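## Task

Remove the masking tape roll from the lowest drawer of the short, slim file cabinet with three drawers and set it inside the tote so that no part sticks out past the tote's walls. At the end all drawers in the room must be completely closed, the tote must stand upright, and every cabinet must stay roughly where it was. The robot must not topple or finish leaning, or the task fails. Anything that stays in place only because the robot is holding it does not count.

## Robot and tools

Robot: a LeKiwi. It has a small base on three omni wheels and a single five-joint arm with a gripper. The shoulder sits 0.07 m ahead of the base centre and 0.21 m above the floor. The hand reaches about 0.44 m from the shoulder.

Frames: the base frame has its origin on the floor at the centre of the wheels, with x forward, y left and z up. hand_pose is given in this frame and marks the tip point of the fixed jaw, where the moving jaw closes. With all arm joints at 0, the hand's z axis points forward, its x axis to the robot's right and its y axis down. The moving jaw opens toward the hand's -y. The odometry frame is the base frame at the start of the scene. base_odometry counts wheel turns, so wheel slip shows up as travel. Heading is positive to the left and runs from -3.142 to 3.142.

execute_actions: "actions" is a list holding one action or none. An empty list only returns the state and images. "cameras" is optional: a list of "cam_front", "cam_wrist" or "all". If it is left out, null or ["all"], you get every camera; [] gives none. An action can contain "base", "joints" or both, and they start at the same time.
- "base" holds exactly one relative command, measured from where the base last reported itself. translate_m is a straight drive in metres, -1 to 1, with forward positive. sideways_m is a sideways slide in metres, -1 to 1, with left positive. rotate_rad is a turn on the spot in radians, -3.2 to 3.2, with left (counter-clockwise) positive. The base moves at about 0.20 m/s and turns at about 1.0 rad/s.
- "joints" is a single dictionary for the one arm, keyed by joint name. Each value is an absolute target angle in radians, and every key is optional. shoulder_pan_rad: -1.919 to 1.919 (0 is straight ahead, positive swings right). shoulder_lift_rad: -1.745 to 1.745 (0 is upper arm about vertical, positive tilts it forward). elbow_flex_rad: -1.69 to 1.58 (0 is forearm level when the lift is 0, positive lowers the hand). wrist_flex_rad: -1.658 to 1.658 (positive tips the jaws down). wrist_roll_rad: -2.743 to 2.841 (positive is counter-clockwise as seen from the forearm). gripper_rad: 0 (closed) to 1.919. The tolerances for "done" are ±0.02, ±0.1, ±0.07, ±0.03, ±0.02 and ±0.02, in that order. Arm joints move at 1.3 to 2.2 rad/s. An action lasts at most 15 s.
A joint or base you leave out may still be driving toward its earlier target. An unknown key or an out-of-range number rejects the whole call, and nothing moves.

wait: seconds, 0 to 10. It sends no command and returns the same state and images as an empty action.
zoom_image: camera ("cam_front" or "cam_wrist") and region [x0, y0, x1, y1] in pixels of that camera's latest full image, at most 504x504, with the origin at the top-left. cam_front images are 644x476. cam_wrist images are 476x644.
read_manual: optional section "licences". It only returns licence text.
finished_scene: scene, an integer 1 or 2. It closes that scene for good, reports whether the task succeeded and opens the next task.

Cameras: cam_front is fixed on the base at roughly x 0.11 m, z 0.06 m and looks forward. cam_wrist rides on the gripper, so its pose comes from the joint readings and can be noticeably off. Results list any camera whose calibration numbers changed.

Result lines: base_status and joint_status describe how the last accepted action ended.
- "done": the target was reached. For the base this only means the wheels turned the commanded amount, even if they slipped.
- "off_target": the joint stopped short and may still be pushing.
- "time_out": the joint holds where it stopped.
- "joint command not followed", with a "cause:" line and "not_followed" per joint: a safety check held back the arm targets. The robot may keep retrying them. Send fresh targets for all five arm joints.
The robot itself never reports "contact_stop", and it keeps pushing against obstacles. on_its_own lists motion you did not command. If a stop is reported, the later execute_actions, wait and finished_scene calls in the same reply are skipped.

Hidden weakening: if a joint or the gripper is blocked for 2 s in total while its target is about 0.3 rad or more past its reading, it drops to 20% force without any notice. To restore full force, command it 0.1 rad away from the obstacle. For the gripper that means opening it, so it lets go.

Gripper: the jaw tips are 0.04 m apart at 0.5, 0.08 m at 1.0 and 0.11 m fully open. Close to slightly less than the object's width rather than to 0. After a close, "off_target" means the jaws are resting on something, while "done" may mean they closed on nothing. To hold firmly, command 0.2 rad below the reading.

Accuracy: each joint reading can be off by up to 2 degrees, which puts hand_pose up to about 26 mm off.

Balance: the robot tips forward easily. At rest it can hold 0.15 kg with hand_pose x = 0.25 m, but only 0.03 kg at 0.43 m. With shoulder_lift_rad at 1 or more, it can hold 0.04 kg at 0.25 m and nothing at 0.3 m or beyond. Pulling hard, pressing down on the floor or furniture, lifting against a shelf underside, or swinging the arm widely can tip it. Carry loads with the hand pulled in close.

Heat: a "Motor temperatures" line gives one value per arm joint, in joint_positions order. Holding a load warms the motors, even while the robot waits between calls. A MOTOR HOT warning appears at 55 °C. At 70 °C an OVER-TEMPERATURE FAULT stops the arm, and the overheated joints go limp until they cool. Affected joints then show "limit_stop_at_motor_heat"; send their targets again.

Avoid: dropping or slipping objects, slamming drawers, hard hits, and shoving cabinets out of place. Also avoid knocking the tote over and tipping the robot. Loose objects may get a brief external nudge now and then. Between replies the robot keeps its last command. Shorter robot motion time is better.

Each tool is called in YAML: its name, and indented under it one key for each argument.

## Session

execute_actions:
  actions: []

Scene clock: 0.00 s.
Motor temperatures (°C, as the motors report them): [24 24 24 24 25]
base_odometry: x=+0.000 y=+0.000 heading=+0.000 (m, m, rad; odometry frame)
base_status: not commanded
joint_positions: shoulder_pan_rad=-0.191 shoulder_lift_rad=-1.530 elbow_flex_rad=-0.254 wrist_flex_rad=+1.387 wrist_roll_rad=-1.529 gripper_rad=+1.920
joint_status: not commanded
hand_pose: x=+0.0985 y=+0.0140 z=+0.4340 quat_wxyz=(+0.828, -0.051, +0.552, +0.082) (m; base frame)
pictures: cam_front, cam_wrist
camera_calibration (this result's frames):
cam_wrist: T_world_to_cam=[[0.21512, -0.975546, -0.0450926, 0.00987053], [-0.142166, 0.0143992, -0.989738, 0.461031], [0.966184, 0.219323, -0.135592, 0.0293976], [0, 0, 0, 1]] pos_world=[0.0350161, -0.00345688, 0.460731]
Images, in order (width x height): cam_front 644x476, cam_wrist 476x644.

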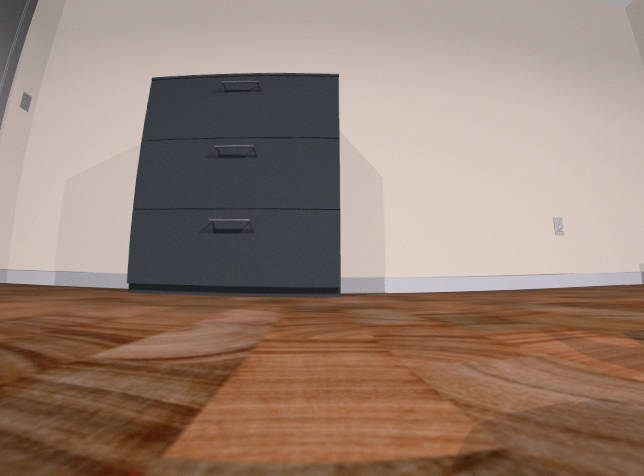

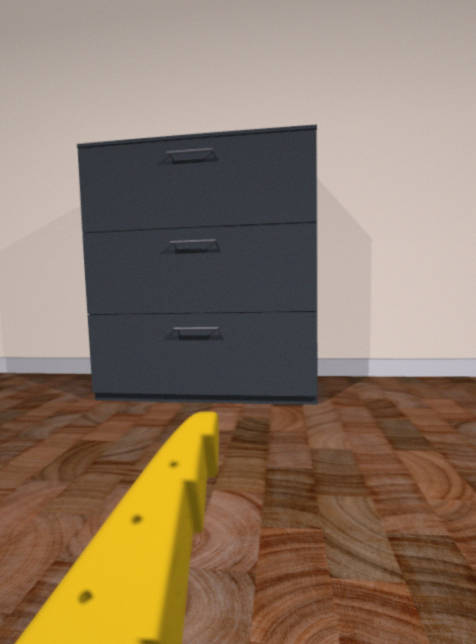

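execute_actions:
  actions:
    - {"base":{"rotate_rad":-3.14},"joints":{"shoulder_pan_rad":-1.8}}

Scene clock: 10.43 s.
Motor temperatures (°C, as the motors report them): [24 24 24 24 25]
base_odometry: x=+0.000 y=+0.000 heading=-3.136 (m, m, rad; odometry frame)
base_status: done
joint_positions: shoulder_pan_rad=-1.791 shoulder_lift_rad=-1.530 elbow_flex_rad=-0.254 wrist_flex_rad=+1.387 wrist_roll_rad=-1.529 gripper_rad=+1.920
joint_status: all done
hand_pose: x=+0.0521 y=+0.0311 z=+0.4340 quat_wxyz=(+0.518, -0.431, +0.348, +0.652) (m; base frame)
pictures: cam_front, cam_wrist
camera_calibration (this result's frames):
cam_wrist: T_world_to_cam=[[0.968863, 0.243458, -0.0450926, -0.0406302], [-0.0102501, -0.142525, -0.989738, 0.452192], [-0.247386, 0.959383, -0.135592, 0.110707], [0, 0, 0, 1]] pos_world=[0.0713875, -0.0318695, 0.460731]
Images, in order (width x height): cam_front 644x476, cam_wrist 476x644.

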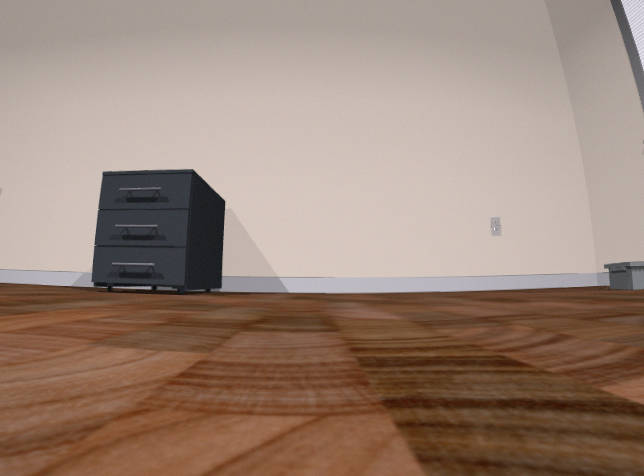

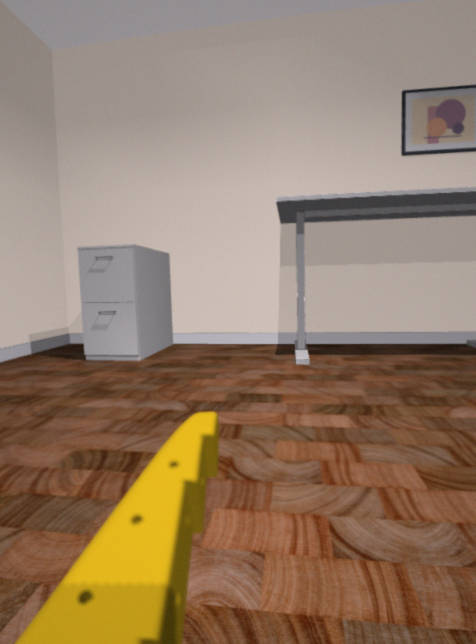

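execute_actions:
  actions:
    - {"base":{"sideways_m":0.72},"joints":{"shoulder_pan_rad":0,"shoulder_lift_rad":-0.6,"elbow_flex_rad":0.5,"wrist_flex_rad":-0.3,"wrist_roll_rad":0,"gripper_rad":0.55}}
  cameras: ["cam_front"]

execute_actions:
  actions:
    - {"base":{"translate_m":0.6},"joints":{"elbow_flex_rad":1.29}}
  cameras: ["cam_front"]

Scene clock: 30.70 s.
Motor temperatures (°C, as the motors report them): [24 24 24 24 25]
base_odometry: x=+0.003 y=-0.719 heading=-3.138 (m, m, rad; odometry frame)
base_status: done
joint_positions: shoulder_pan_rad=-0.010 shoulder_lift_rad=-0.598 elbow_flex_rad=+0.513 wrist_flex_rad=-0.283 wrist_roll_rad=-0.006 gripper_rad=+0.562
joint_status: all done
hand_pose: x=+0.3438 y=+0.0028 z=+0.3846 quat_wxyz=(+0.601, -0.391, +0.409, -0.564) (m; base frame)
pictures: cam_front
Images, in order (width x height): cam_front 644x476.

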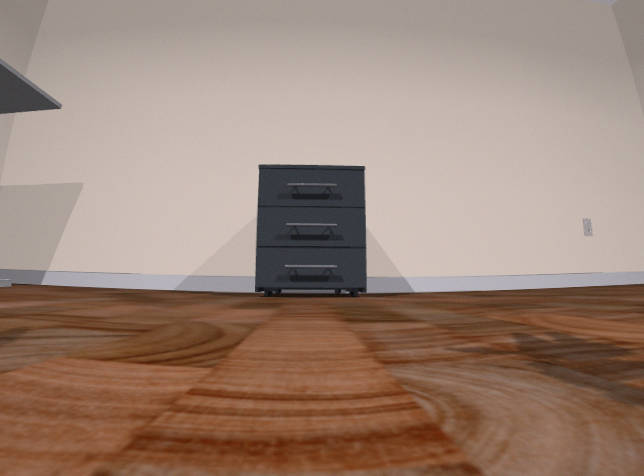

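Scene clock: 34.67 s.
Motor temperatures (°C, as the motors report them): [24 24 24 24 25]
base_odometry: x=-0.597 y=-0.722 heading=-3.138 (m, m, rad; odometry frame)
base_status: done
joint_positions: shoulder_pan_rad=-0.010 shoulder_lift_rad=-0.598 elbow_flex_rad=+1.297 wrist_flex_rad=-0.285 wrist_roll_rad=-0.006 gripper_rad=+0.561
joint_status: all done
hand_pose: x=+0.3075 y=+0.0025 z=+0.1629 quat_wxyz=(+0.399, -0.579, +0.605, -0.374) (m; base frame)
pictures: cam_front
Images, in order (width x height): cam_front 644x476.

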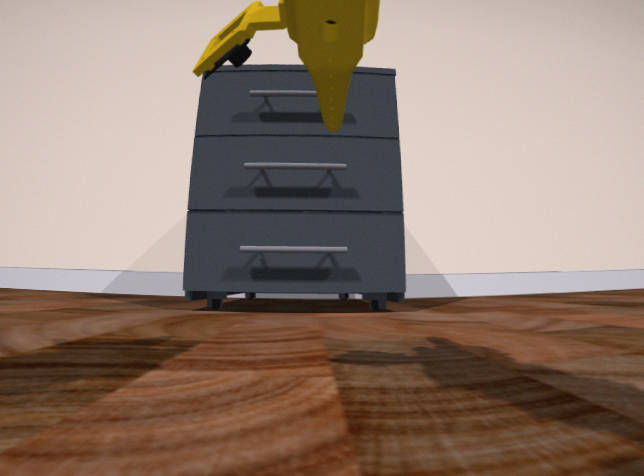

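execute_actions:
  actions:
    - {"base":{"rotate_rad":0.085},"joints":{"shoulder_lift_rad":0.057,"wrist_flex_rad":-0.83}}
  cameras: []

execute_actions:
  actions:
    - {"base":{"translate_m":0.3}}

Scene clock: 44.47 s.
Motor temperatures (°C, as the motors report them): [24 24 24 24 25]
base_odometry: x=-0.597 y=-0.722 heading=-3.057 (m, m, rad; odometry frame)
base_status: done
joint_positions: shoulder_pan_rad=-0.010 shoulder_lift_rad=+0.060 elbow_flex_rad=+1.297 wrist_flex_rad=-0.814 wrist_roll_rad=-0.006 gripper_rad=+0.561
joint_status: all done
hand_pose: x=+0.2991 y=+0.0024 z=+0.0990 quat_wxyz=(+0.358, -0.602, +0.629, -0.336) (m; base frame)
pictures: none
No camera images: the call's "cameras" was empty. Leave "cameras" out to get every camera's image.

Scene clock: 46.93 s.
Motor temperatures (°C, as the motors report them): [24 24 24 24 25]
base_odometry: x=-0.895 y=-0.747 heading=-3.057 (m, m, rad; odometry frame)
base_status: done
joint_positions: shoulder_pan_rad=-0.009 shoulder_lift_rad=+0.060 elbow_flex_rad=+1.297 wrist_flex_rad=-0.814 wrist_roll_rad=-0.006 gripper_rad=+0.561
joint_status: not commanded
hand_pose: x=+0.2991 y=+0.0020 z=+0.0990 quat_wxyz=(+0.358, -0.602, +0.630, -0.336) (m; base frame)
pictures: cam_front, cam_wrist
camera_calibration (this result's frames):
cam_wrist: T_world_to_cam=[[0.521103, -0.094502, 0.848246, -0.241778], [-0.470216, -0.861207, 0.192922, 0.140914], [0.712284, -0.499391, -0.493214, -0.0944057], [0, 0, 0, 1]] pos_world=[0.259495, 0.0513626, 0.13134]
Images, in order (width x height): cam_front 644x476, cam_wrist 476x644.

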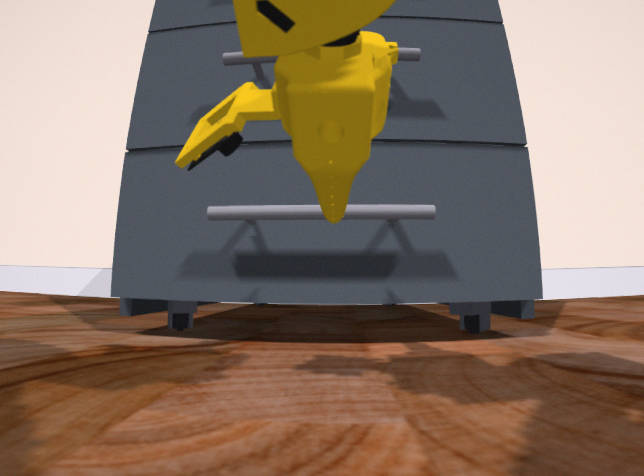

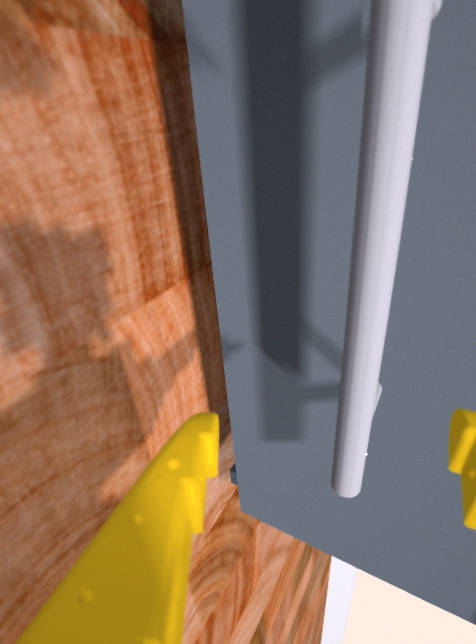

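execute_actions:
  actions:
    - {"base":{"rotate_rad":-0.04}}
  cameras: []

execute_actions:
  actions:
    - {"base":{"translate_m":0.062},"joints":{"gripper_rad":0.48}}

Scene clock: 60.87 s.
Motor temperatures (°C, as the motors report them): [24 24 24 24 25]
base_odometry: x=-0.895 y=-0.747 heading=-3.094 (m, m, rad; odometry frame)
base_status: done
joint_positions: shoulder_pan_rad=-0.009 shoulder_lift_rad=+0.060 elbow_flex_rad=+1.297 wrist_flex_rad=-0.814 wrist_roll_rad=-0.006 gripper_rad=+0.561
joint_status: not commanded
hand_pose: x=+0.2991 y=+0.0020 z=+0.0990 quat_wxyz=(+0.358, -0.602, +0.630, -0.336) (m; base frame)
pictures: none
No camera images: the call's "cameras" was empty. Leave "cameras" out to get every camera's image.

Scene clock: 62.07 s.
Motor temperatures (°C, as the motors report them): [24 24 24 24 25]
base_odometry: x=-0.957 y=-0.750 heading=-3.095 (m, m, rad; odometry frame)
base_status: done
joint_positions: shoulder_pan_rad=-0.009 shoulder_lift_rad=+0.060 elbow_flex_rad=+1.297 wrist_flex_rad=-0.814 wrist_roll_rad=-0.006 gripper_rad=+0.492
joint_status: all done
hand_pose: x=+0.2991 y=+0.0020 z=+0.0990 quat_wxyz=(+0.358, -0.602, +0.630, -0.336) (m; base frame)
pictures: cam_front, cam_wrist
camera_calibration (this result's frames):
cam_wrist: T_world_to_cam=[[0.521103, -0.094502, 0.848246, -0.241778], [-0.470216, -0.861207, 0.192922, 0.140914], [0.712284, -0.499391, -0.493214, -0.0944057], [0, 0, 0, 1]] pos_world=[0.259495, 0.0513626, 0.13134]
Images, in order (width x height): cam_front 644x476, cam_wrist 476x644.

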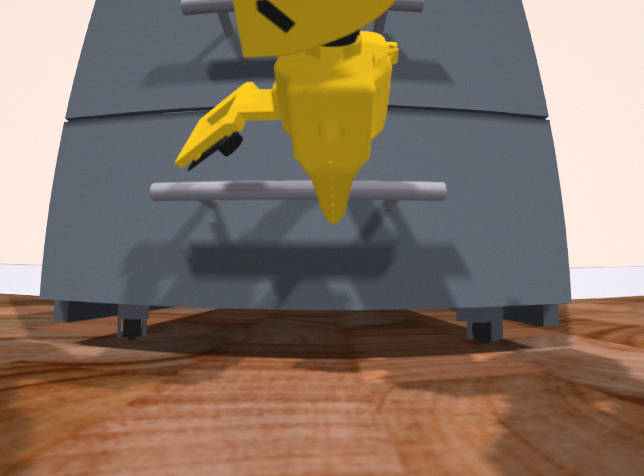

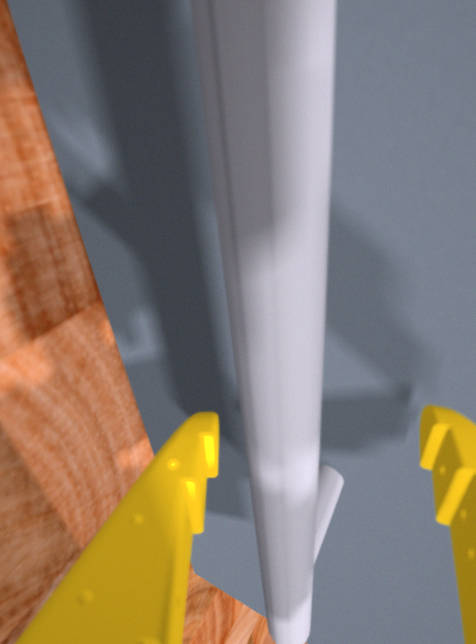

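execute_actions:
  actions:
    - {"base":{"translate_m":0.005},"joints":{"gripper_rad":0.0,"wrist_flex_rad":-0.85}}
  cameras: ["cam_wrist"]

execute_actions:
  actions:
    - {"base":{"translate_m":-0.23}}

Scene clock: 72.83 s.
Motor temperatures (°C, as the motors report them): [24 24 24 24 25]
base_odometry: x=-0.961 y=-0.750 heading=-3.095 (m, m, rad; odometry frame)
base_status: done
joint_positions: shoulder_pan_rad=-0.009 shoulder_lift_rad=+0.060 elbow_flex_rad=+1.293 wrist_flex_rad=-0.840 wrist_roll_rad=-0.003 gripper_rad=+0.062
joint_status: gripper_rad off_target (ended at +0.062, target +0.000); the others done
hand_pose: x=+0.3024 y=+0.0020 z=+0.1033 quat_wxyz=(+0.367, -0.597, +0.623, -0.346) (m; base frame)
pictures: cam_wrist
camera_calibration (this result's frames):
cam_wrist: T_world_to_cam=[[0.49496, -0.0916739, 0.864066, -0.240865], [-0.474616, -0.861493, 0.180472, 0.144257], [0.727842, -0.499426, -0.469914, -0.101746], [0, 0, 0, 1]] pos_world=[0.26174, 0.0513802, 0.134277]
Images, in order (width x height): cam_wrist 476x644.

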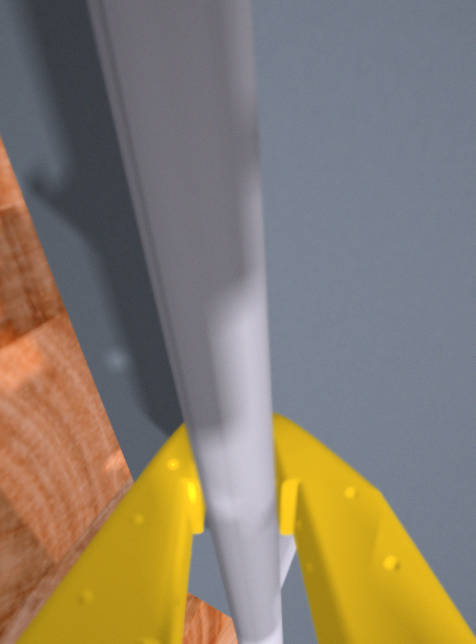

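Scene clock: 74.97 s.
Motor temperatures (°C, as the motors report them): [24 24 24 24 25]
base_odometry: x=-0.732 y=-0.739 heading=-3.093 (m, m, rad; odometry frame)
base_status: done
joint_positions: shoulder_pan_rad=-0.009 shoulder_lift_rad=+0.065 elbow_flex_rad=+1.291 wrist_flex_rad=-0.851 wrist_roll_rad=-0.001 gripper_rad=+0.057
joint_status: not commanded
hand_pose: x=+0.3031 y=+0.0020 z=+0.1041 quat_wxyz=(+0.369, -0.597, +0.621, -0.349) (m; base frame)
pictures: cam_front, cam_wrist
camera_calibration (this result's frames):
cam_wrist: T_world_to_cam=[[0.488376, -0.0902036, 0.867959, -0.240329], [-0.475348, -0.86162, 0.17792, 0.14496], [0.731801, -0.499475, -0.463672, -0.103786], [0, 0, 0, 1]] pos_world=[0.262228, 0.0513833, 0.134681]
Images, in order (width x height): cam_front 644x476, cam_wrist 476x644.

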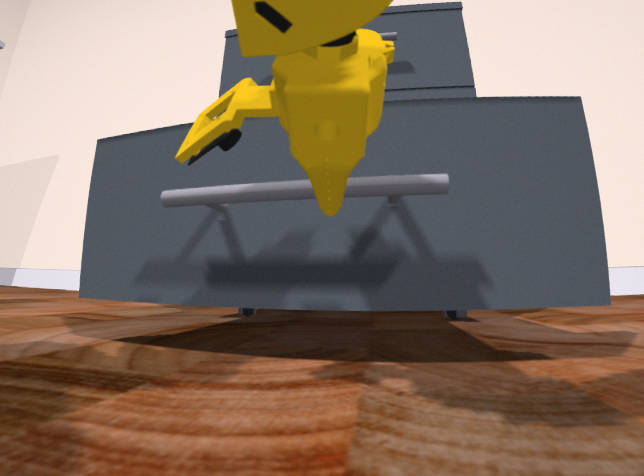

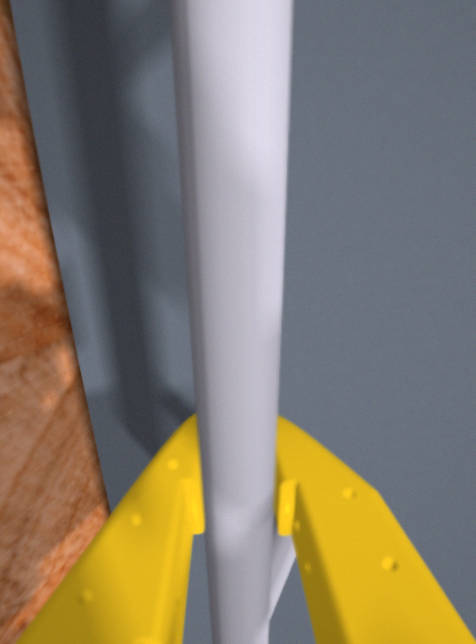

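execute_actions:
  actions:
    - {"joints":{"gripper_rad":0.5}}
  cameras: []

execute_actions:
  actions:
    - {"base":{"translate_m":-0.06}}
  cameras: []

execute_actions:
  actions:
    - {"base":{"rotate_rad":-0.19},"joints":{"shoulder_lift_rad":-1.0,"wrist_flex_rad":0.5,"wrist_roll_rad":-1.52}}
  cameras: []

execute_actions:
  actions:
    - {"base":{"sideways_m":0.07},"joints":{"shoulder_lift_rad":-0.5,"elbow_flex_rad":-0.4,"wrist_flex_rad":1.65,"gripper_rad":0.9}}
  cameras: ["cam_front"]

execute_actions:
  actions:
    - {"base":{"translate_m":0.18}}

Scene clock: 88.50 s.
Motor temperatures (°C, as the motors report them): [24 24 24 24 25]
base_odometry: x=-0.732 y=-0.739 heading=-3.093 (m, m, rad; odometry frame)
base_status: not commanded
joint_positions: shoulder_pan_rad=-0.009 shoulder_lift_rad=+0.074 elbow_flex_rad=+1.312 wrist_flex_rad=-0.849 wrist_roll_rad=-0.001 gripper_rad=+0.481
joint_status: all done
hand_pose: x=+0.2973 y=+0.0020 z=+0.0984 quat_wxyz=(+0.359, -0.602, +0.627, -0.339) (m; base frame)
pictures: none
No camera images: the call's "cameras" was empty. Leave "cameras" out to get every camera's image.

Scene clock: 89.70 s.
Motor temperatures (°C, as the motors report them): [24 24 24 24 25]
base_odometry: x=-0.673 y=-0.736 heading=-3.093 (m, m, rad; odometry frame)
base_status: done
joint_positions: shoulder_pan_rad=-0.009 shoulder_lift_rad=+0.074 elbow_flex_rad=+1.309 wrist_flex_rad=-0.849 wrist_roll_rad=-0.001 gripper_rad=+0.488
joint_status: not commanded
hand_pose: x=+0.2980 y=+0.0020 z=+0.0989 quat_wxyz=(+0.360, -0.602, +0.627, -0.340) (m; base frame)
pictures: none
No camera images: the call's "cameras" was empty. Leave "cameras" out to get every camera's image.

Scene clock: 91.57 s.
Motor temperatures (°C, as the motors report them): [24 24 24 24 25]
base_odometry: x=-0.673 y=-0.736 heading=+3.004 (m, m, rad; odometry frame)
base_status: done
joint_positions: shoulder_pan_rad=-0.009 shoulder_lift_rad=-0.983 elbow_flex_rad=+1.309 wrist_flex_rad=+0.496 wrist_roll_rad=-1.515 gripper_rad=+0.488
joint_status: all done
hand_pose: x=+0.2576 y=+0.0094 z=+0.1384 quat_wxyz=(+0.365, -0.007, +0.931, +0.000) (m; base frame)
pictures: none
No camera images: the call's "cameras" was empty. Leave "cameras" out to get every camera's image.

Scene clock: 93.10 s.
Motor temperatures (°C, as the motors report them): [24 24 24 24 25]
base_odometry: x=-0.682 y=-0.805 heading=+3.002 (m, m, rad; odometry frame)
base_status: done
joint_positions: shoulder_pan_rad=-0.009 shoulder_lift_rad=-0.498 elbow_flex_rad=-0.372 wrist_flex_rad=+1.645 wrist_roll_rad=-1.515 gripper_rad=+0.888
joint_status: all done
hand_pose: x=+0.2656 y=+0.0094 z=+0.3150 quat_wxyz=(+0.387, -0.007, +0.922, +0.000) (m; base frame)
pictures: cam_front
Images, in order (width x height): cam_front 644x476.

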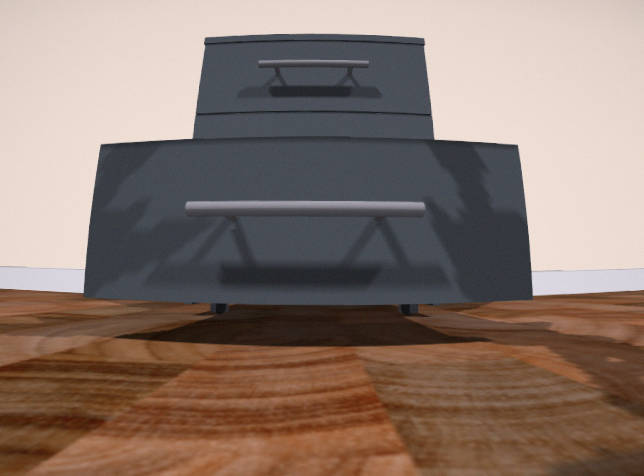

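Scene clock: 94.97 s.
Motor temperatures (°C, as the motors report them): [24 24 24 24 25]
base_odometry: x=-0.860 y=-0.780 heading=+3.002 (m, m, rad; odometry frame)
base_status: done
joint_positions: shoulder_pan_rad=-0.009 shoulder_lift_rad=-0.498 elbow_flex_rad=-0.373 wrist_flex_rad=+1.645 wrist_roll_rad=-1.515 gripper_rad=+0.888
joint_status: not commanded
hand_pose: x=+0.2657 y=+0.0094 z=+0.3153 quat_wxyz=(+0.388, -0.007, +0.922, +0.000) (m; base frame)
pictures: cam_front, cam_wrist
camera_calibration (this result's frames):
cam_wrist: T_world_to_cam=[[-0.0132003, -0.999416, -0.0315139, 0.0207385], [-0.965358, 0.0209516, -0.260087, 0.355929], [0.260596, 0.026989, -0.965071, 0.303615], [0, 0, 0, 1]] pos_world=[0.264752, 0.0050749, 0.386236]
Images, in order (width x height): cam_front 644x476, cam_wrist 476x644.

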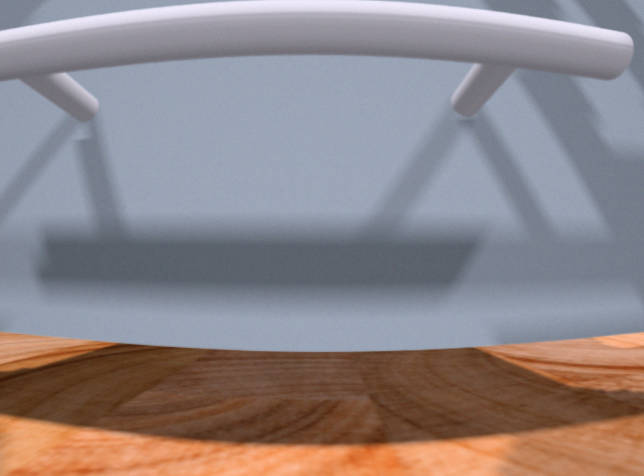

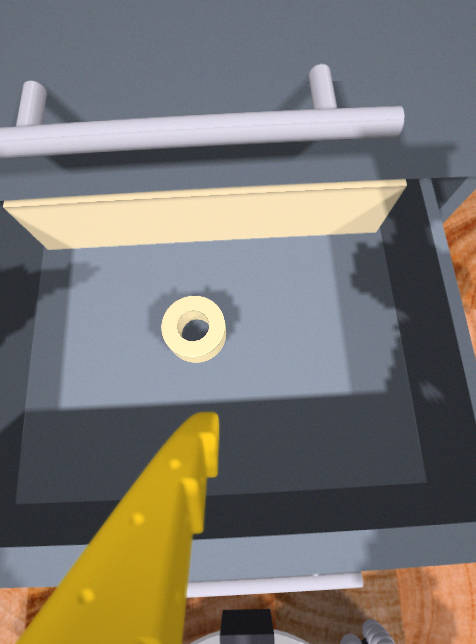

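execute_actions:
  actions:
    - {"base":{"translate_m":0.055},"joints":{"wrist_roll_rad":1.62,"shoulder_pan_rad":-0.07,"gripper_rad":0.95}}
  cameras: []

execute_actions:
  actions:
    - {"joints":{"shoulder_lift_rad":0.2,"elbow_flex_rad":-0.37}}
  cameras: ["cam_wrist"]

execute_actions:
  actions:
    - {"joints":{"shoulder_lift_rad":0.39,"elbow_flex_rad":-0.12,"wrist_flex_rad":1.28}}
  cameras: ["cam_wrist"]

Scene clock: 116.03 s.
Motor temperatures (°C, as the motors report them): [24 24 24 24 25]
base_odometry: x=-0.914 y=-0.773 heading=+3.002 (m, m, rad; odometry frame)
base_status: done
joint_positions: shoulder_pan_rad=-0.059 shoulder_lift_rad=-0.498 elbow_flex_rad=-0.373 wrist_flex_rad=+1.645 wrist_roll_rad=+1.614 gripper_rad=+0.938
joint_status: all done
hand_pose: x=+0.2662 y=+0.0037 z=+0.3157 quat_wxyz=(+0.012, -0.921, -0.025, -0.388) (m; base frame)
pictures: none
No camera images: the call's "cameras" was empty. Leave "cameras" out to get every camera's image.

Scene clock: 117.00 s.
Motor temperatures (°C, as the motors report them): [24 24 24 24 25]
base_odometry: x=-0.914 y=-0.773 heading=+3.002 (m, m, rad; odometry frame)
base_status: not commanded
joint_positions: shoulder_pan_rad=-0.059 shoulder_lift_rad=+0.212 elbow_flex_rad=-0.364 wrist_flex_rad=+1.645 wrist_roll_rad=+1.614 gripper_rad=+0.938
joint_status: all done
hand_pose: x=+0.2938 y=+0.0054 z=+0.1786 quat_wxyz=(+0.001, -0.999, -0.027, -0.039) (m; base frame)
pictures: cam_wrist
camera_calibration (this result's frames):
cam_wrist: T_world_to_cam=[[-0.00882681, 0.999958, -0.00252604, -0.00444536], [0.819058, 0.00867909, 0.573645, -0.325427], [0.573643, 0.00299448, -0.8191, 0.04649], [0, 0, 0, 1]] pos_world=[0.239836, 0.00713037, 0.224749]
Images, in order (width x height): cam_wrist 476x644.

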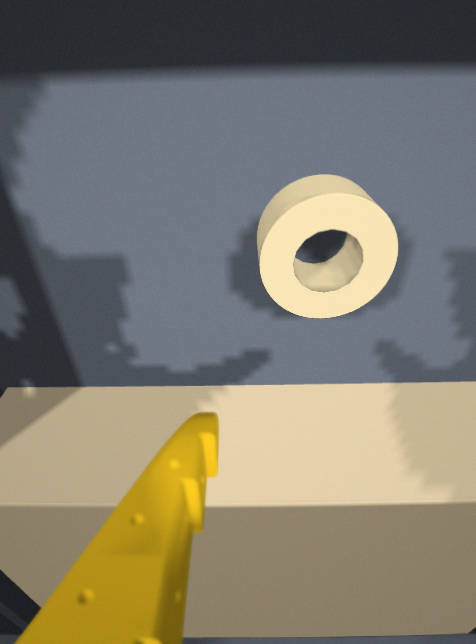

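Scene clock: 117.93 s.
Motor temperatures (°C, as the motors report them): [24 24 24 24 25]
base_odometry: x=-0.914 y=-0.773 heading=+3.002 (m, m, rad; odometry frame)
base_status: not commanded
joint_positions: shoulder_pan_rad=-0.059 shoulder_lift_rad=+0.404 elbow_flex_rad=-0.116 wrist_flex_rad=+1.289 wrist_roll_rad=+1.614 gripper_rad=+0.938
joint_status: all done
hand_pose: x=+0.2974 y=+0.0056 z=+0.1075 quat_wxyz=(+0.000, -1.000, -0.027, +0.003) (m; base frame)
pictures: cam_wrist
camera_calibration (this result's frames):
cam_wrist: T_world_to_cam=[[-0.00921823, 0.999935, -0.00676354, -0.00423563], [0.864409, 0.0113688, 0.502661, -0.293497], [0.502705, -0.00121281, -0.864457, 0.0121935], [0, 0, 0, 1]] pos_world=[0.247532, 0.00758686, 0.158042]
Images, in order (width x height): cam_wrist 476x644.

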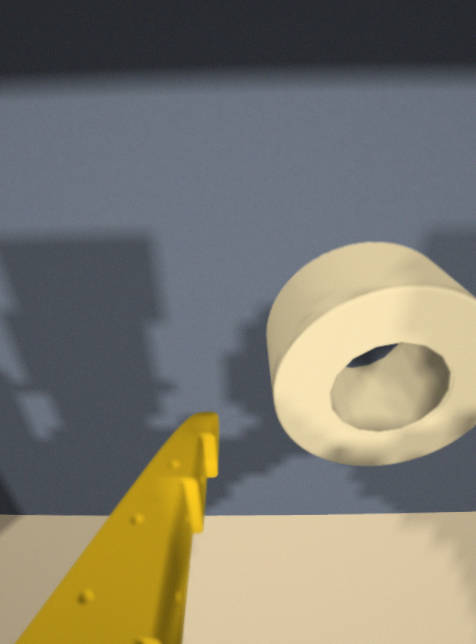

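execute_actions:
  actions:
    - {"joints":{"shoulder_pan_rad":-0.105,"shoulder_lift_rad":0.56,"elbow_flex_rad":-0.105,"wrist_flex_rad":1.088}}
  cameras: ["cam_wrist"]

execute_actions:
  actions:
    - {"joints":{"gripper_rad":0.5}}
  cameras: ["cam_wrist"]

Scene clock: 138.63 s.
Motor temperatures (°C, as the motors report them): [24 24 24 24 25]
base_odometry: x=-0.914 y=-0.773 heading=+3.002 (m, m, rad; odometry frame)
base_status: not commanded
joint_positions: shoulder_pan_rad=-0.090 shoulder_lift_rad=+0.576 elbow_flex_rad=-0.102 wrist_flex_rad=+1.096 wrist_roll_rad=+1.614 gripper_rad=+0.938
joint_status: all done
hand_pose: x=+0.3047 y=+0.0133 z=+0.0706 quat_wxyz=(+0.000, -0.999, -0.042, +0.000) (m; base frame)
pictures: cam_wrist
camera_calibration (this result's frames):
cam_wrist: T_world_to_cam=[[-0.0398365, 0.999186, -0.00637985, -0.00285316], [0.859788, 0.0375306, 0.50927, -0.280751], [0.509095, 0.0148022, -0.860583, -0.0257961], [0, 0, 0, 1]] pos_world=[0.254406, 0.0137694, 0.12076]
Images, in order (width x height): cam_wrist 476x644.

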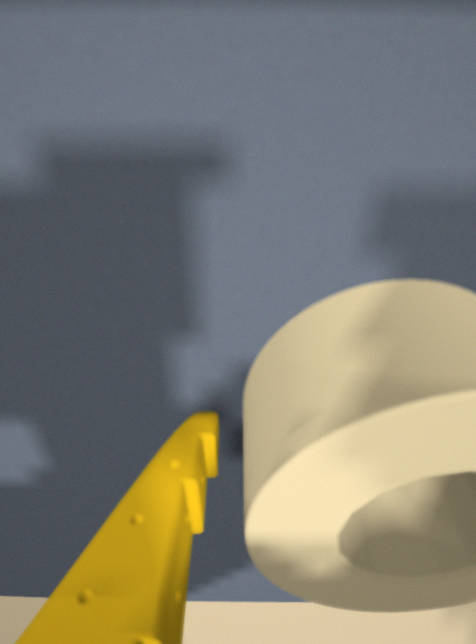

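Scene clock: 139.40 s.
Motor temperatures (°C, as the motors report them): [24 24 24 24 25]
base_odometry: x=-0.914 y=-0.773 heading=+3.002 (m, m, rad; odometry frame)
base_status: not commanded
joint_positions: shoulder_pan_rad=-0.095 shoulder_lift_rad=+0.576 elbow_flex_rad=-0.102 wrist_flex_rad=+1.096 wrist_roll_rad=+1.614 gripper_rad=+0.730
joint_status: gripper_rad off_target (ended at +0.730, target +0.500)
hand_pose: x=+0.3046 y=+0.0144 z=+0.0706 quat_wxyz=(+0.000, -0.999, -0.045, +0.000) (m; base frame)
pictures: cam_wrist
camera_calibration (this result's frames):
cam_wrist: T_world_to_cam=[[-0.0444343, 0.998992, -0.00637985, -0.00254511], [0.859606, 0.0414868, 0.50927, -0.280739], [0.509021, 0.0171449, -0.860583, -0.0257911], [0, 0, 0, 1]] pos_world=[0.25434, 0.0146317, 0.12076]
Images, in order (width x height): cam_wrist 476x644.

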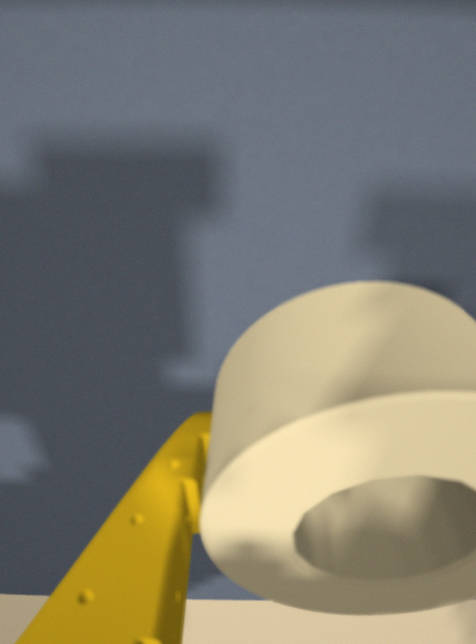

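execute_actions:
  actions:
    - {"joints":{"gripper_rad":0.53,"shoulder_lift_rad":0.2,"elbow_flex_rad":-0.3,"wrist_flex_rad":1.65}}
  cameras: ["cam_wrist"]

Scene clock: 146.20 s.
Motor temperatures (°C, as the motors report them): [24 24 24 24 25]
base_odometry: x=-0.914 y=-0.773 heading=+3.002 (m, m, rad; odometry frame)
base_status: not commanded
joint_positions: shoulder_pan_rad=-0.095 shoulder_lift_rad=+0.249 elbow_flex_rad=-0.269 wrist_flex_rad=+1.641 wrist_roll_rad=+1.614 gripper_rad=+0.730
joint_status: gripper_rad off_target (ended at +0.730, target +0.530); the others done
hand_pose: x=+0.2791 y=+0.0120 z=+0.1586 quat_wxyz=(-0.001, -0.999, -0.045, +0.025) (m; base frame)
pictures: cam_wrist
camera_calibration (this result's frames):
cam_wrist: T_world_to_cam=[[-0.0448195, 0.998955, -0.00890421, -0.000191265], [0.884164, 0.043815, 0.465118, -0.303409], [0.465022, 0.0129735, -0.885204, 0.0792578], [0, 0, 0, 1]] pos_world=[0.231398, 0.0124567, 0.211278]
Images, in order (width x height): cam_wrist 476x644.

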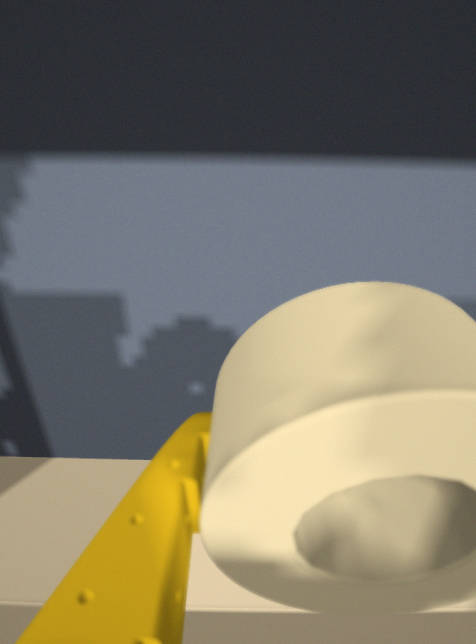

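execute_actions:
  actions:
    - {"base":{"translate_m":-0.03}}
  cameras: []

execute_actions:
  actions:
    - {"joints":{"shoulder_lift_rad":-0.3}}
  cameras: []

execute_actions:
  actions:
    - {"joints":{"shoulder_pan_rad":1.88,"wrist_roll_rad":-0.3}}
  cameras: []

execute_actions:
  actions:
    - {"base":{"translate_m":0.06},"joints":{"shoulder_lift_rad":0.5,"elbow_flex_rad":-0.7,"wrist_roll_rad":-1.52}}

Scene clock: 171.83 s.
Motor temperatures (°C, as the motors report them): [24 24 25 24 25]
base_odometry: x=-0.885 y=-0.777 heading=+3.002 (m, m, rad; odometry frame)
base_status: done
joint_positions: shoulder_pan_rad=-0.096 shoulder_lift_rad=+0.248 elbow_flex_rad=-0.269 wrist_flex_rad=+1.641 wrist_roll_rad=+1.614 gripper_rad=+0.730
joint_status: not commanded
hand_pose: x=+0.2791 y=+0.0123 z=+0.1589 quat_wxyz=(-0.001, -0.999, -0.045, +0.024) (m; base frame)
pictures: none
No camera images: the call's "cameras" was empty. Leave "cameras" out to get every camera's image.

Scene clock: 172.77 s.
Motor temperatures (°C, as the motors report them): [24 24 25 24 25]
base_odometry: x=-0.885 y=-0.777 heading=+3.002 (m, m, rad; odometry frame)
base_status: not commanded
joint_positions: shoulder_pan_rad=-0.096 shoulder_lift_rad=-0.266 elbow_flex_rad=-0.269 wrist_flex_rad=+1.645 wrist_roll_rad=+1.614 gripper_rad=+0.729
joint_status: all done
hand_pose: x=+0.2795 y=+0.0124 z=+0.2545 quat_wxyz=(+0.012, -0.973, -0.044, -0.228) (m; base frame)
pictures: none
No camera images: the call's "cameras" was empty. Leave "cameras" out to get every camera's image.

Scene clock: 174.93 s.
Motor temperatures (°C, as the motors report them): [24 24 25 24 25]
base_odometry: x=-0.885 y=-0.777 heading=+3.002 (m, m, rad; odometry frame)
base_status: not commanded
joint_positions: shoulder_pan_rad=+1.871 shoulder_lift_rad=-0.266 elbow_flex_rad=-0.269 wrist_flex_rad=+1.645 wrist_roll_rad=-0.294 gripper_rad=+0.729
joint_status: all done
hand_pose: x=+0.0084 y=-0.1973 z=+0.2510 quat_wxyz=(+0.005, +0.307, +0.924, -0.228) (m; base frame)
pictures: none
No camera images: the call's "cameras" was empty. Leave "cameras" out to get every camera's image.

Scene clock: 176.57 s.
Motor temperatures (°C, as the motors report them): [24 24 25 24 25]
base_odometry: x=-0.944 y=-0.769 heading=+3.002 (m, m, rad; odometry frame)
base_status: done
joint_positions: shoulder_pan_rad=+1.872 shoulder_lift_rad=+0.522 elbow_flex_rad=-0.665 wrist_flex_rad=+1.645 wrist_roll_rad=-1.515 gripper_rad=+0.729
joint_status: all done
hand_pose: x=-0.0011 y=-0.2451 z=+0.1567 quat_wxyz=(+0.020, +0.803, +0.596, -0.028) (m; base frame)
pictures: cam_front, cam_wrist
camera_calibration (this result's frames):
cam_wrist: T_world_to_cam=[[-0.943211, 0.332072, -0.00898707, 0.0796583], [0.29299, 0.844343, 0.448599, 0.154661], [0.156555, 0.420491, -0.893688, 0.312003], [0, 0, 0, 1]] pos_world=[-0.0190254, -0.288234, 0.210168]
Images, in order (width x height): cam_front 644x476, cam_wrist 476x644.

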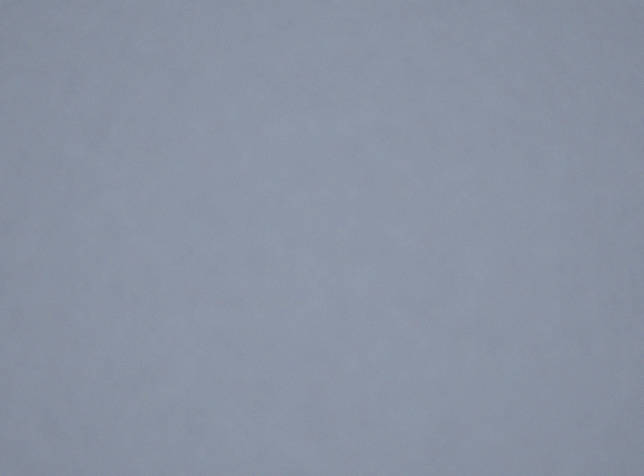

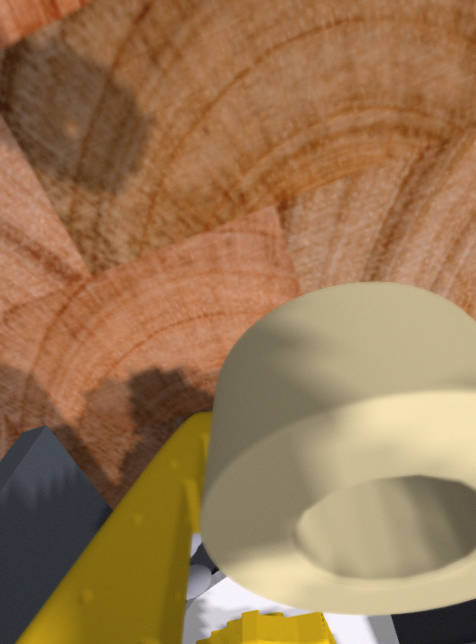

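execute_actions:
  actions:
    - {"base":{"translate_m":0.19}}
  cameras: ["cam_wrist"]

execute_actions:
  actions:
    - {"base":{"translate_m":0.022}}
  cameras: ["cam_wrist"]

execute_actions:
  actions:
    - {"base":{"translate_m":0.015}}
  cameras: ["cam_wrist"]

Scene clock: 185.63 s.
Motor temperatures (°C, as the motors report them): [24 24 25 24 25]
base_odometry: x=-1.131 y=-0.742 heading=+3.002 (m, m, rad; odometry frame)
base_status: done
joint_positions: shoulder_pan_rad=+1.872 shoulder_lift_rad=+0.522 elbow_flex_rad=-0.666 wrist_flex_rad=+1.645 wrist_roll_rad=-1.515 gripper_rad=+0.729
joint_status: not commanded
hand_pose: x=-0.0011 y=-0.2453 z=+0.1569 quat_wxyz=(+0.021, +0.803, +0.595, -0.028) (m; base frame)
pictures: cam_wrist
camera_calibration (this result's frames):
cam_wrist: T_world_to_cam=[[-0.943215, 0.332059, -0.00904421, 0.0796738], [0.293194, 0.844999, 0.447229, 0.155125], [0.156149, 0.419181, -0.894374, 0.312079], [0, 0, 0, 1]] pos_world=[-0.0190628, -0.288354, 0.21046]
Images, in order (width x height): cam_wrist 476x644.

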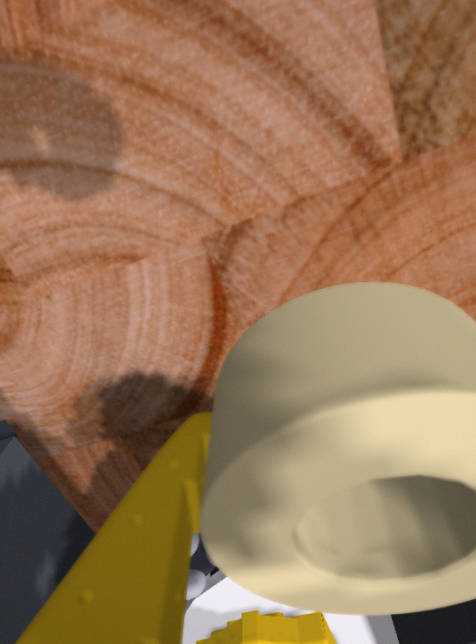

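Scene clock: 186.47 s.
Motor temperatures (°C, as the motors report them): [24 24 25 24 25]
base_odometry: x=-1.153 y=-0.739 heading=+3.003 (m, m, rad; odometry frame)
base_status: done
joint_positions: shoulder_pan_rad=+1.872 shoulder_lift_rad=+0.522 elbow_flex_rad=-0.666 wrist_flex_rad=+1.645 wrist_roll_rad=-1.515 gripper_rad=+0.729
joint_status: not commanded
hand_pose: x=-0.0011 y=-0.2453 z=+0.1569 quat_wxyz=(+0.021, +0.803, +0.595, -0.028) (m; base frame)
pictures: cam_wrist
camera_calibration (this result's frames):
cam_wrist: T_world_to_cam=[[-0.943215, 0.332059, -0.00904421, 0.0796738], [0.293194, 0.844999, 0.447229, 0.155125], [0.156149, 0.419181, -0.894374, 0.312079], [0, 0, 0, 1]] pos_world=[-0.0190628, -0.288354, 0.21046]
Images, in order (width x height): cam_wrist 476x644.

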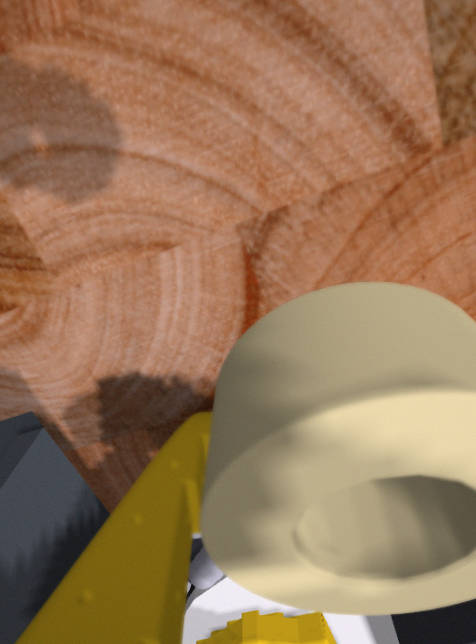

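Scene clock: 187.20 s.
Motor temperatures (°C, as the motors report them): [24 24 25 24 25]
base_odometry: x=-1.166 y=-0.737 heading=+3.001 (m, m, rad; odometry frame)
base_status: done
joint_positions: shoulder_pan_rad=+1.872 shoulder_lift_rad=+0.522 elbow_flex_rad=-0.666 wrist_flex_rad=+1.645 wrist_roll_rad=-1.515 gripper_rad=+0.729
joint_status: not commanded
hand_pose: x=-0.0011 y=-0.2453 z=+0.1569 quat_wxyz=(+0.021, +0.803, +0.595, -0.028) (m; base frame)
pictures: cam_wrist
camera_calibration (this result's frames):
cam_wrist: T_world_to_cam=[[-0.943215, 0.332059, -0.00904421, 0.0796738], [0.293194, 0.844999, 0.447229, 0.155125], [0.156149, 0.419181, -0.894374, 0.312079], [0, 0, 0, 1]] pos_world=[-0.0190628, -0.288354, 0.21046]
Images, in order (width x height): cam_wrist 476x644.

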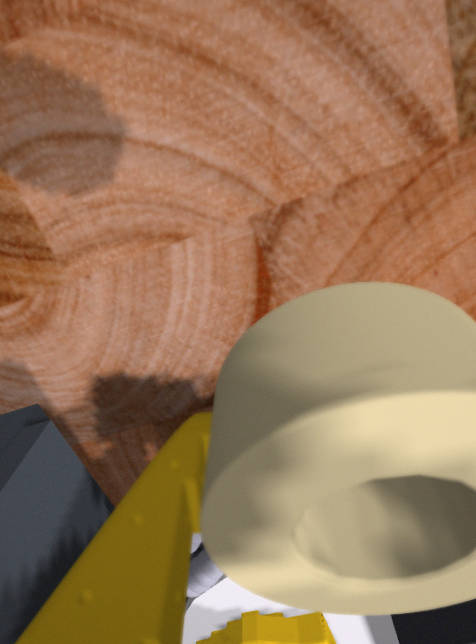

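Shut (self-closed, then stalled). Leave.

execute_actions:
  actions:
    - {"base":{"translate_m":-0.12},"joints":{"shoulder_lift_rad":-0.3,"elbow_flex_rad":-0.3}}
  cameras: ["cam_front"]

execute_actions:
  actions:
    - {"base":{"rotate_rad":-1.6},"joints":{"shoulder_pan_rad":0.3}}
  cameras: ["cam_front"]

execute_actions:
  actions:
    - {"base":{"translate_m":1.0},"joints":{"shoulder_pan_rad":0,"shoulder_lift_rad":-0.6,"wrist_roll_rad":-0.3}}
  cameras: ["cam_front"]

Scene clock: 198.30 s.
Motor temperatures (°C, as the motors report them): [24 24 25 24 25]
base_odometry: x=-1.048 y=-0.754 heading=+3.001 (m, m, rad; odometry frame)
base_status: done
joint_positions: shoulder_pan_rad=+1.872 shoulder_lift_rad=-0.265 elbow_flex_rad=-0.294 wrist_flex_rad=+1.645 wrist_roll_rad=-1.515 gripper_rad=+0.729
joint_status: all done
hand_pose: x=+0.0109 y=-0.2067 z=+0.2585 quat_wxyz=(+0.141, +0.780, +0.578, -0.193) (m; base frame)
pictures: cam_front
Images, in order (width x height): cam_front 644x476.

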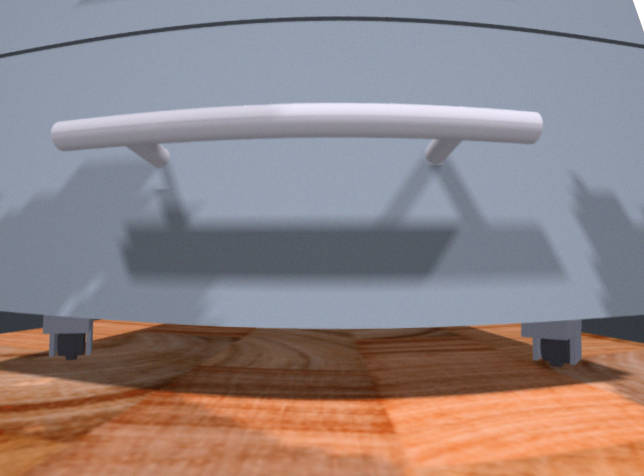

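Scene clock: 200.87 s.
Motor temperatures (°C, as the motors report them): [24 24 25 24 25]
base_odometry: x=-1.048 y=-0.754 heading=+1.404 (m, m, rad; odometry frame)
base_status: done
joint_positions: shoulder_pan_rad=+0.310 shoulder_lift_rad=-0.268 elbow_flex_rad=-0.292 wrist_flex_rad=+1.647 wrist_roll_rad=-1.515 gripper_rad=+0.729
joint_status: all done
hand_pose: x=+0.2728 y=-0.0579 z=+0.2587 quat_wxyz=(+0.237, +0.147, +0.960, -0.038) (m; base frame)
pictures: cam_front
Images, in order (width x height): cam_front 644x476.

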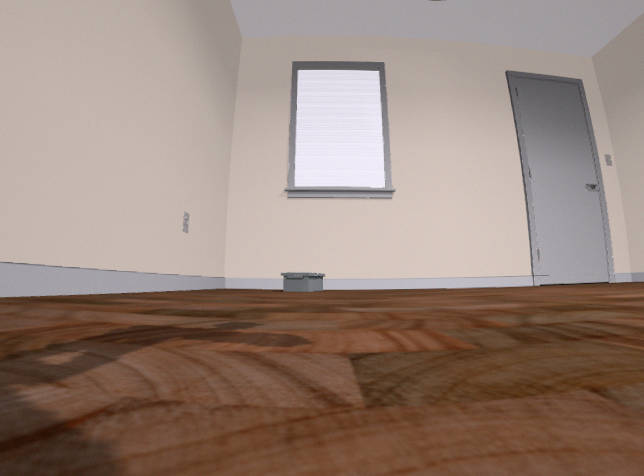

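Scene clock: 206.83 s.
Motor temperatures (°C, as the motors report them): [24 24 25 24 25]
base_odometry: x=-0.882 y=+0.232 heading=+1.404 (m, m, rad; odometry frame)
base_status: done
joint_positions: shoulder_pan_rad=+0.010 shoulder_lift_rad=-0.579 elbow_flex_rad=-0.291 wrist_flex_rad=+1.648 wrist_roll_rad=-0.305 gripper_rad=+0.729
joint_status: all done
hand_pose: x=+0.2513 y=+0.0005 z=+0.3068 quat_wxyz=(+0.316, -0.524, +0.759, -0.222) (m; base frame)
pictures: cam_front
Images, in order (width x height): cam_front 644x476.

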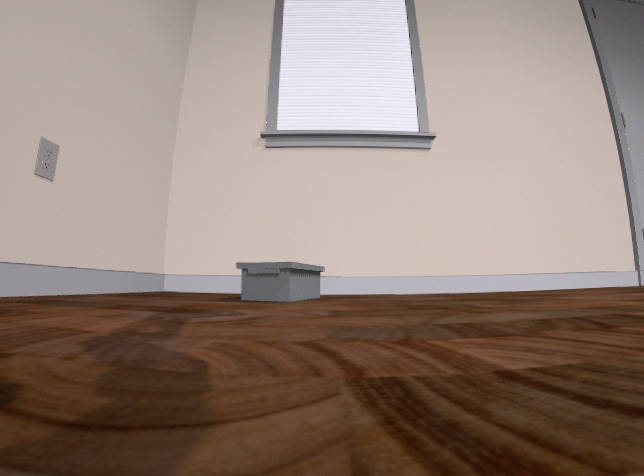

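execute_actions:
  actions:
    - {"base":{"rotate_rad":0.125}}
  cameras: []

execute_actions:
  actions:
    - {"base":{"translate_m":0.72},"joints":{"wrist_roll_rad":-1.52}}

Scene clock: 214.73 s.
Motor temperatures (°C, as the motors report them): [24 24 25 24 25]
base_odometry: x=-0.882 y=+0.232 heading=+1.525 (m, m, rad; odometry frame)
base_status: done
joint_positions: shoulder_pan_rad=+0.010 shoulder_lift_rad=-0.579 elbow_flex_rad=-0.291 wrist_flex_rad=+1.648 wrist_roll_rad=-0.305 gripper_rad=+0.729
joint_status: not commanded
hand_pose: x=+0.2513 y=+0.0005 z=+0.3068 quat_wxyz=(+0.316, -0.524, +0.759, -0.222) (m; base frame)
pictures: none
No camera images: the call's "cameras" was empty. Leave "cameras" out to get every camera's image.

Scene clock: 219.30 s.
Motor temperatures (°C, as the motors report them): [24 24 25 24 25]
base_odometry: x=-0.849 y=+0.951 heading=+1.525 (m, m, rad; odometry frame)
base_status: done
joint_positions: shoulder_pan_rad=+0.010 shoulder_lift_rad=-0.581 elbow_flex_rad=-0.291 wrist_flex_rad=+1.648 wrist_roll_rad=-1.515 gripper_rad=+0.729
joint_status: all done
hand_pose: x=+0.2563 y=+0.0059 z=+0.3122 quat_wxyz=(+0.387, +0.001, +0.922, -0.003) (m; base frame)
pictures: cam_front, cam_wrist
camera_calibration (this result's frames):
cam_wrist: T_world_to_cam=[[-0.0316906, -0.999003, -0.0314469, 0.0216675], [-0.965602, 0.0387249, -0.257125, 0.345149], [0.258087, 0.0222167, -0.965866, 0.30404], [0, 0, 0, 1]] pos_world=[0.255494, 0.00152528, 0.38309]
Images, in order (width x height): cam_front 644x476, cam_wrist 476x644.

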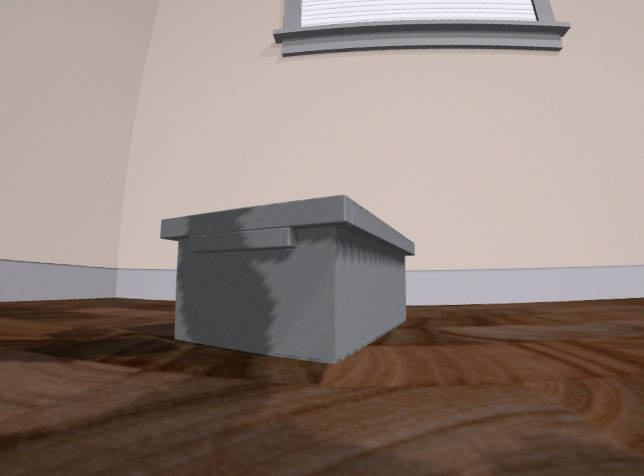

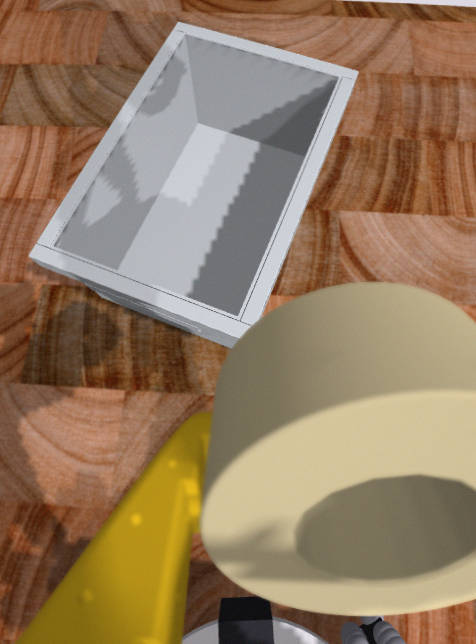

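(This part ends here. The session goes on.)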